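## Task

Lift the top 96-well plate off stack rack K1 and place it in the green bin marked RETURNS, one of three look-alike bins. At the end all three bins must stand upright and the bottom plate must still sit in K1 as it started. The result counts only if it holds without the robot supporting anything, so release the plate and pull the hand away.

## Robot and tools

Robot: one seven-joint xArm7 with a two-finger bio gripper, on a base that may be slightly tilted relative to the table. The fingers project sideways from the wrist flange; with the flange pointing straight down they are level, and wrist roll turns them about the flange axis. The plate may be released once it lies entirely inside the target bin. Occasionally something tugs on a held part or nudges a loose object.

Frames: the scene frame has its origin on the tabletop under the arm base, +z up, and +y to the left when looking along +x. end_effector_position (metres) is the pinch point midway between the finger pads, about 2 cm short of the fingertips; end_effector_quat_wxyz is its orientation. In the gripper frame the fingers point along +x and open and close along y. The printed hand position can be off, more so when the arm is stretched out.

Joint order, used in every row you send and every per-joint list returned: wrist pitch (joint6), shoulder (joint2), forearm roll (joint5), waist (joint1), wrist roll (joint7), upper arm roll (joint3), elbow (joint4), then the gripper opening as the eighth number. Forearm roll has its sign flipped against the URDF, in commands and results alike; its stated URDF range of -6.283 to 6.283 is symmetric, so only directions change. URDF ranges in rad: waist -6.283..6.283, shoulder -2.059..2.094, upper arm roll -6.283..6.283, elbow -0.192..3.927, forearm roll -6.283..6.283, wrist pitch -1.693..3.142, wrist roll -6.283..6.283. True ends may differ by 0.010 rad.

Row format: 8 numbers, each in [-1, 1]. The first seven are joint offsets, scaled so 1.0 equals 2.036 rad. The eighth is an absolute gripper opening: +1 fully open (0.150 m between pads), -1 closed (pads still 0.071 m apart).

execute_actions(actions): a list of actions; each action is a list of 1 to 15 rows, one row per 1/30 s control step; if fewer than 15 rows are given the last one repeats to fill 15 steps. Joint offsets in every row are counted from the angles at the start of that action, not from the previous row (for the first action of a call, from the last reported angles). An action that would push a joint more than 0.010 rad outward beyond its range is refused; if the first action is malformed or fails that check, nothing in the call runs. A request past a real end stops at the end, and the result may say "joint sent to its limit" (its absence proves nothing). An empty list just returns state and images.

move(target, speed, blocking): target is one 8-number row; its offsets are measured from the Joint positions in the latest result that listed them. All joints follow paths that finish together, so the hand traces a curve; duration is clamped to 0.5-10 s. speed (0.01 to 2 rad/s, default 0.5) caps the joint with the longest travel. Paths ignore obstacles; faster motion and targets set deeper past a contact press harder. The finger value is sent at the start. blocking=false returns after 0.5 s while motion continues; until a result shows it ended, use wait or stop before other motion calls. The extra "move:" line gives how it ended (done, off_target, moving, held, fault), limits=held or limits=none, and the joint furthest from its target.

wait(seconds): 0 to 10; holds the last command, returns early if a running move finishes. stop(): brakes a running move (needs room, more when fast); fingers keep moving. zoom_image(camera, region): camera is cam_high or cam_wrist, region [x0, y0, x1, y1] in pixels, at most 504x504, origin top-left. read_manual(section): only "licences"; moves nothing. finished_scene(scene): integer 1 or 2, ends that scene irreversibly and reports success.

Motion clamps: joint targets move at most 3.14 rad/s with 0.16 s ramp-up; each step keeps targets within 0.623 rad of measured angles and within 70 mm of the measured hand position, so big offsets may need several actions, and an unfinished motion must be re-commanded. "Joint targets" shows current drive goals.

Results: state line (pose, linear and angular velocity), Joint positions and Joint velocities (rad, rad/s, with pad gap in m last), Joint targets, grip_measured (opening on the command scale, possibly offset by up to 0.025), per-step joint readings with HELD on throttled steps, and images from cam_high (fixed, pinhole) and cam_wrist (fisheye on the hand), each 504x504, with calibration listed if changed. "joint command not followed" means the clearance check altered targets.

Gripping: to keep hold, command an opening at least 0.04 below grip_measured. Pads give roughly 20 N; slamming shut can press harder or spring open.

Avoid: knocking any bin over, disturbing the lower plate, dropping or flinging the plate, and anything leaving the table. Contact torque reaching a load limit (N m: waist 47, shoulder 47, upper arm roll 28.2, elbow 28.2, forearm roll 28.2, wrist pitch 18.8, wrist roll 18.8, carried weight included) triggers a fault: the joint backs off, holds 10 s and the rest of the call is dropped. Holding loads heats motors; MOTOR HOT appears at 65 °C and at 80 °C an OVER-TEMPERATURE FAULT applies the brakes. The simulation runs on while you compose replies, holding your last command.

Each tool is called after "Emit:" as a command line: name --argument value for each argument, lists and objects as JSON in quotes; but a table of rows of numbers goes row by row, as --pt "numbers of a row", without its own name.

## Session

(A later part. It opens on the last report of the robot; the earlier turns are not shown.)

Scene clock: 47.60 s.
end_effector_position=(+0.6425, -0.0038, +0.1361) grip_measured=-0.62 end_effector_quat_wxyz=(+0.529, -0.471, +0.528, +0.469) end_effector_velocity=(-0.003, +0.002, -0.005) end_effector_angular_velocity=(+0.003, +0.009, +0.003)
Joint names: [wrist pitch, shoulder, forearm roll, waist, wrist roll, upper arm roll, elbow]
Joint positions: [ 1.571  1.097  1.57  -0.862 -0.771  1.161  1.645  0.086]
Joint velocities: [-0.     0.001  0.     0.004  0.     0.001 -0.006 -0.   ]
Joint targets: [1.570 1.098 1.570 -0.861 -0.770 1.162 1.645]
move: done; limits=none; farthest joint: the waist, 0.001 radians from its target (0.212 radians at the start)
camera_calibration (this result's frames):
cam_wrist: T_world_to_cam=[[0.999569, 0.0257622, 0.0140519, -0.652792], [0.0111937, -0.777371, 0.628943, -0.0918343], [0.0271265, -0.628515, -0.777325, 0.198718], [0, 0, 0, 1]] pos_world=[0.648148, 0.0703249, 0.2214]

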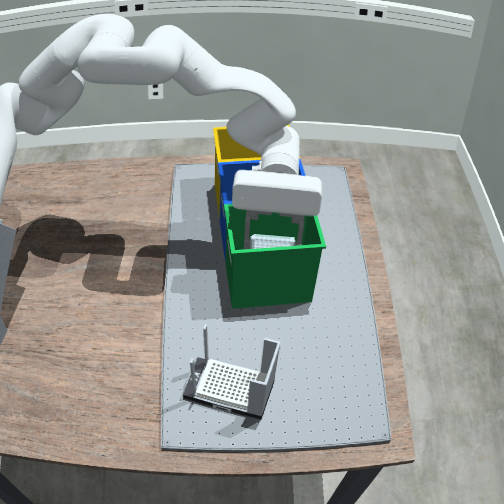

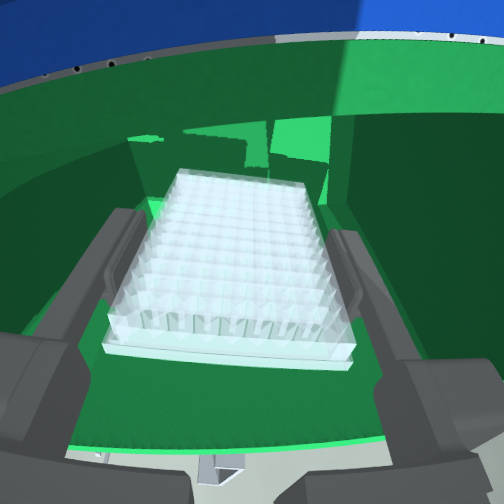

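Emit:
move --target '[0,0.0045,0,0.0125,0.0078,-0.0057,0.0047,-0.8]' --speed 0.06

Emit:
move --target '[0,0,0,0,0,0,0,-0.3]'

Scene clock: 48.63 s.
end_effector_position=(+0.6427, -0.0037, +0.1247) grip_measured=-0.62 end_effector_quat_wxyz=(+0.529, -0.471, +0.528, +0.469) end_effector_velocity=(+0.002, -0.002, +0.003) end_effector_angular_velocity=(-0.003, -0.006, -0.002)
Joint names: [wrist pitch, shoulder, forearm roll, waist, wrist roll, upper arm roll, elbow]
Joint positions: [ 1.571  1.106  1.57  -0.837 -0.755  1.15   1.655  0.086]
Joint velocities: [ 0.001 -0.001  0.    -0.003  0.001 -0.001  0.003  0.   ]
Joint targets: [1.571 1.106 1.570 -0.837 -0.755 1.150 1.655]
move: done; limits=none; farthest joint: the waist, 0.000 radians from its target (0.025 radians at the start)
camera_calibration (this result's frames):
cam_wrist: T_world_to_cam=[[0.99954, 0.0262969, 0.015091, -0.65289], [0.0109348, -0.7769, 0.629529, -0.084513], [0.0282789, -0.629075, -0.77683, 0.189184], [0, 0, 0, 1]] pos_world=[0.648164, 0.0705217, 0.21002]

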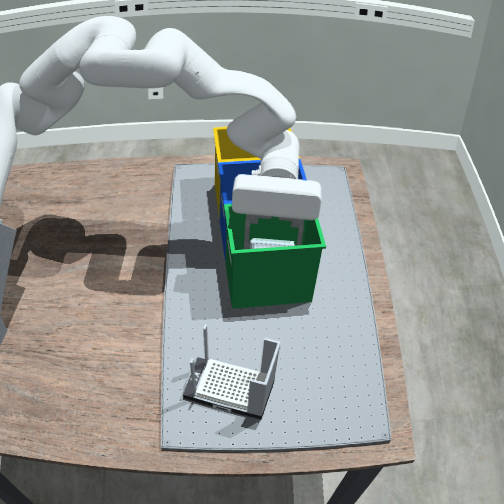

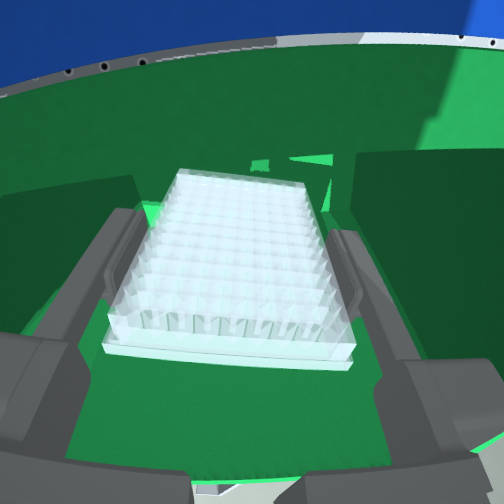

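Scene clock: 49.13 s.
end_effector_position=(+0.6427, -0.0037, +0.1247) grip_measured=-0.30 end_effector_quat_wxyz=(+0.529, -0.471, +0.528, +0.469) end_effector_velocity=(+0.000, -0.000, +0.000) end_effector_angular_velocity=(-0.000, -0.001, +0.000)
Joint names: [wrist pitch, shoulder, forearm roll, waist, wrist roll, upper arm roll, elbow]
Joint positions: [ 1.571  1.106  1.57  -0.837 -0.755  1.15   1.655  0.099]
Joint velocities: [-0.     0.     0.     0.    -0.    -0.     0.001  0.   ]
Joint targets: [1.571 1.106 1.570 -0.837 -0.755 1.150 1.655]
move: done; limits=none; farthest joint: the waist, 0.000 radians from its target (0.000 radians at the start)
camera_calibration (this result's frames):
cam_wrist: T_world_to_cam=[[0.99954, 0.0262807, 0.0151223, -0.6529], [0.0109017, -0.776882, 0.629552, -0.0845207], [0.0282933, -0.629098, -0.776811, 0.189181], [0, 0, 0, 1]] pos_world=[0.648169, 0.0705096, 0.210042]

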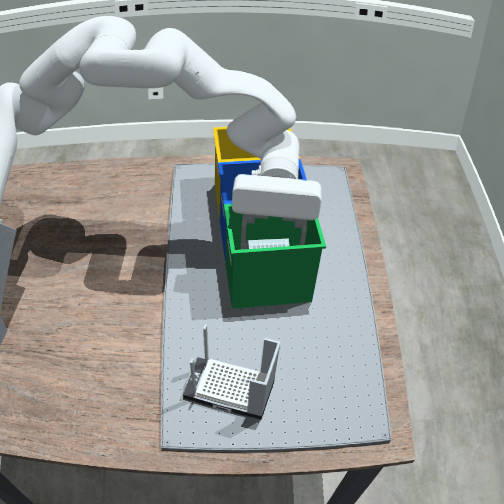

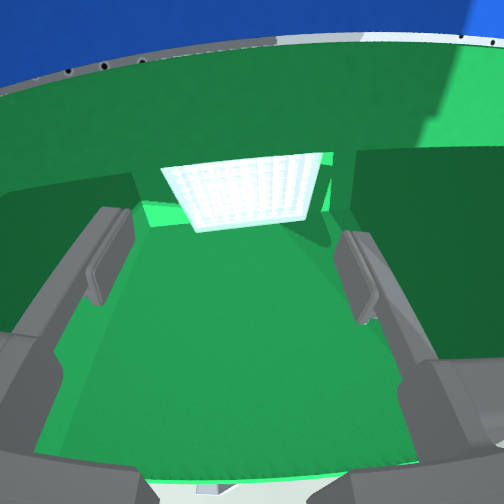

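Emit:
move --target '[0,-0.0381,0,-0.1155,-0.0847,0.0562,-0.0270,-0.3]' --speed 0.3

Emit:
move --target '[0,-0.02,0,-0.09,-0.08,0.036,0.0,-0.3]' --speed 0.35

Scene clock: 50.60 s.
end_effector_position=(+0.6406, -0.0030, +0.2375) grip_measured=-0.30 end_effector_quat_wxyz=(+0.527, -0.469, +0.530, +0.471) end_effector_velocity=(+0.002, -0.004, +0.007) end_effector_angular_velocity=(-0.005, -0.012, -0.006)
Joint names: [wrist pitch, shoulder, forearm roll, waist, wrist roll, upper arm roll, elbow]
Joint positions: [ 1.57   1.029  1.57  -1.071 -0.927  1.264  1.599  0.099]
Joint velocities: [ 0.001 -0.001 -0.    -0.007 -0.    -0.003  0.007  0.   ]
Joint targets: [1.571 1.029 1.570 -1.072 -0.927 1.264 1.600]
move: done; limits=none; farthest joint: the waist, 0.001 radians from its target (0.235 radians at the start)
camera_calibration (this result's frames):
cam_wrist: T_world_to_cam=[[0.99963, 0.0262996, 0.00688898, -0.650678], [0.0161576, -0.778495, 0.627443, -0.157805], [0.0218645, -0.6271, -0.778632, 0.281804], [0, 0, 0, 1]] pos_world=[0.646825, 0.0709814, 0.322918]

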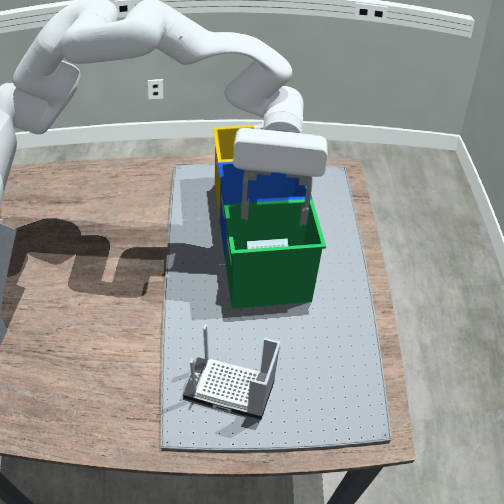

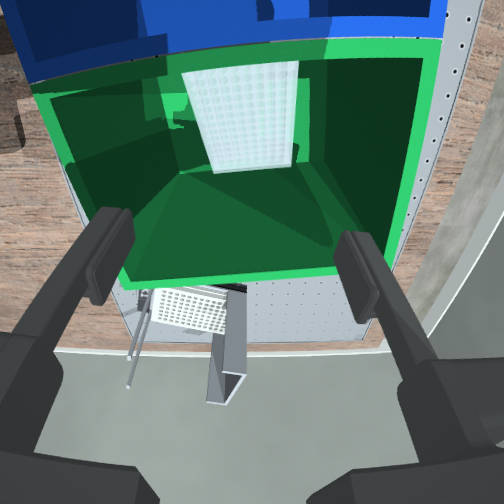

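Scene clock: 51.57 s.
end_effector_position=(+0.6271, -0.0143, +0.3350) grip_measured=-0.30 end_effector_quat_wxyz=(+0.528, -0.465, +0.538, +0.464) end_effector_velocity=(-0.000, -0.006, +0.009) end_effector_angular_velocity=(-0.005, -0.014, -0.012)
Joint names: [wrist pitch, shoulder, forearm roll, waist, wrist roll, upper arm roll, elbow]
Joint positions: [ 1.57   0.988  1.57  -1.254 -1.09   1.338  1.599  0.099]
Joint velocities: [ 0.002  0.001 -0.    -0.01  -0.002 -0.005  0.009 -0.   ]
Joint targets: [1.570 0.988 1.570 -1.254 -1.090 1.338 1.599]
move: done; limits=none; farthest joint: the waist, 0.001 radians from its target (0.183 radians at the start)
camera_calibration (this result's frames):
cam_wrist: T_world_to_cam=[[0.999983, 0.00566012, 0.00144018, -0.636171], [0.00345249, -0.771759, 0.635906, -0.222333], [0.00471077, -0.63589, -0.771765, 0.359241], [0, 0, 0, 1]] pos_world=[0.635235, 0.0604511, 0.419549]

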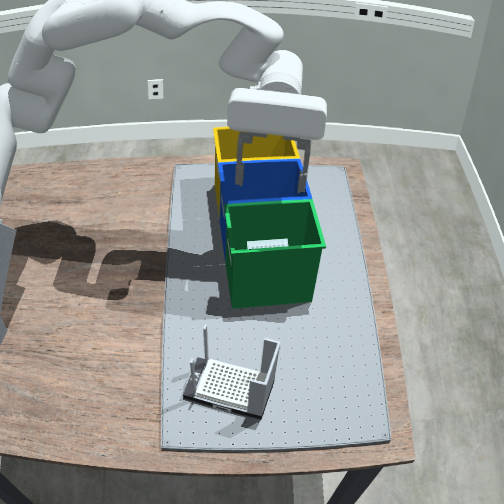

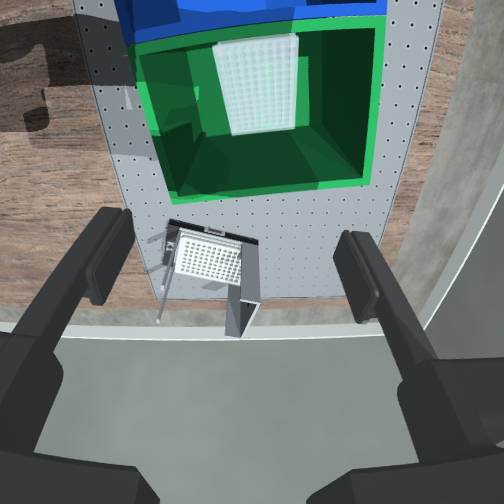

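Emit:
finished_scene --scene 1

The scene is finished: the task was done.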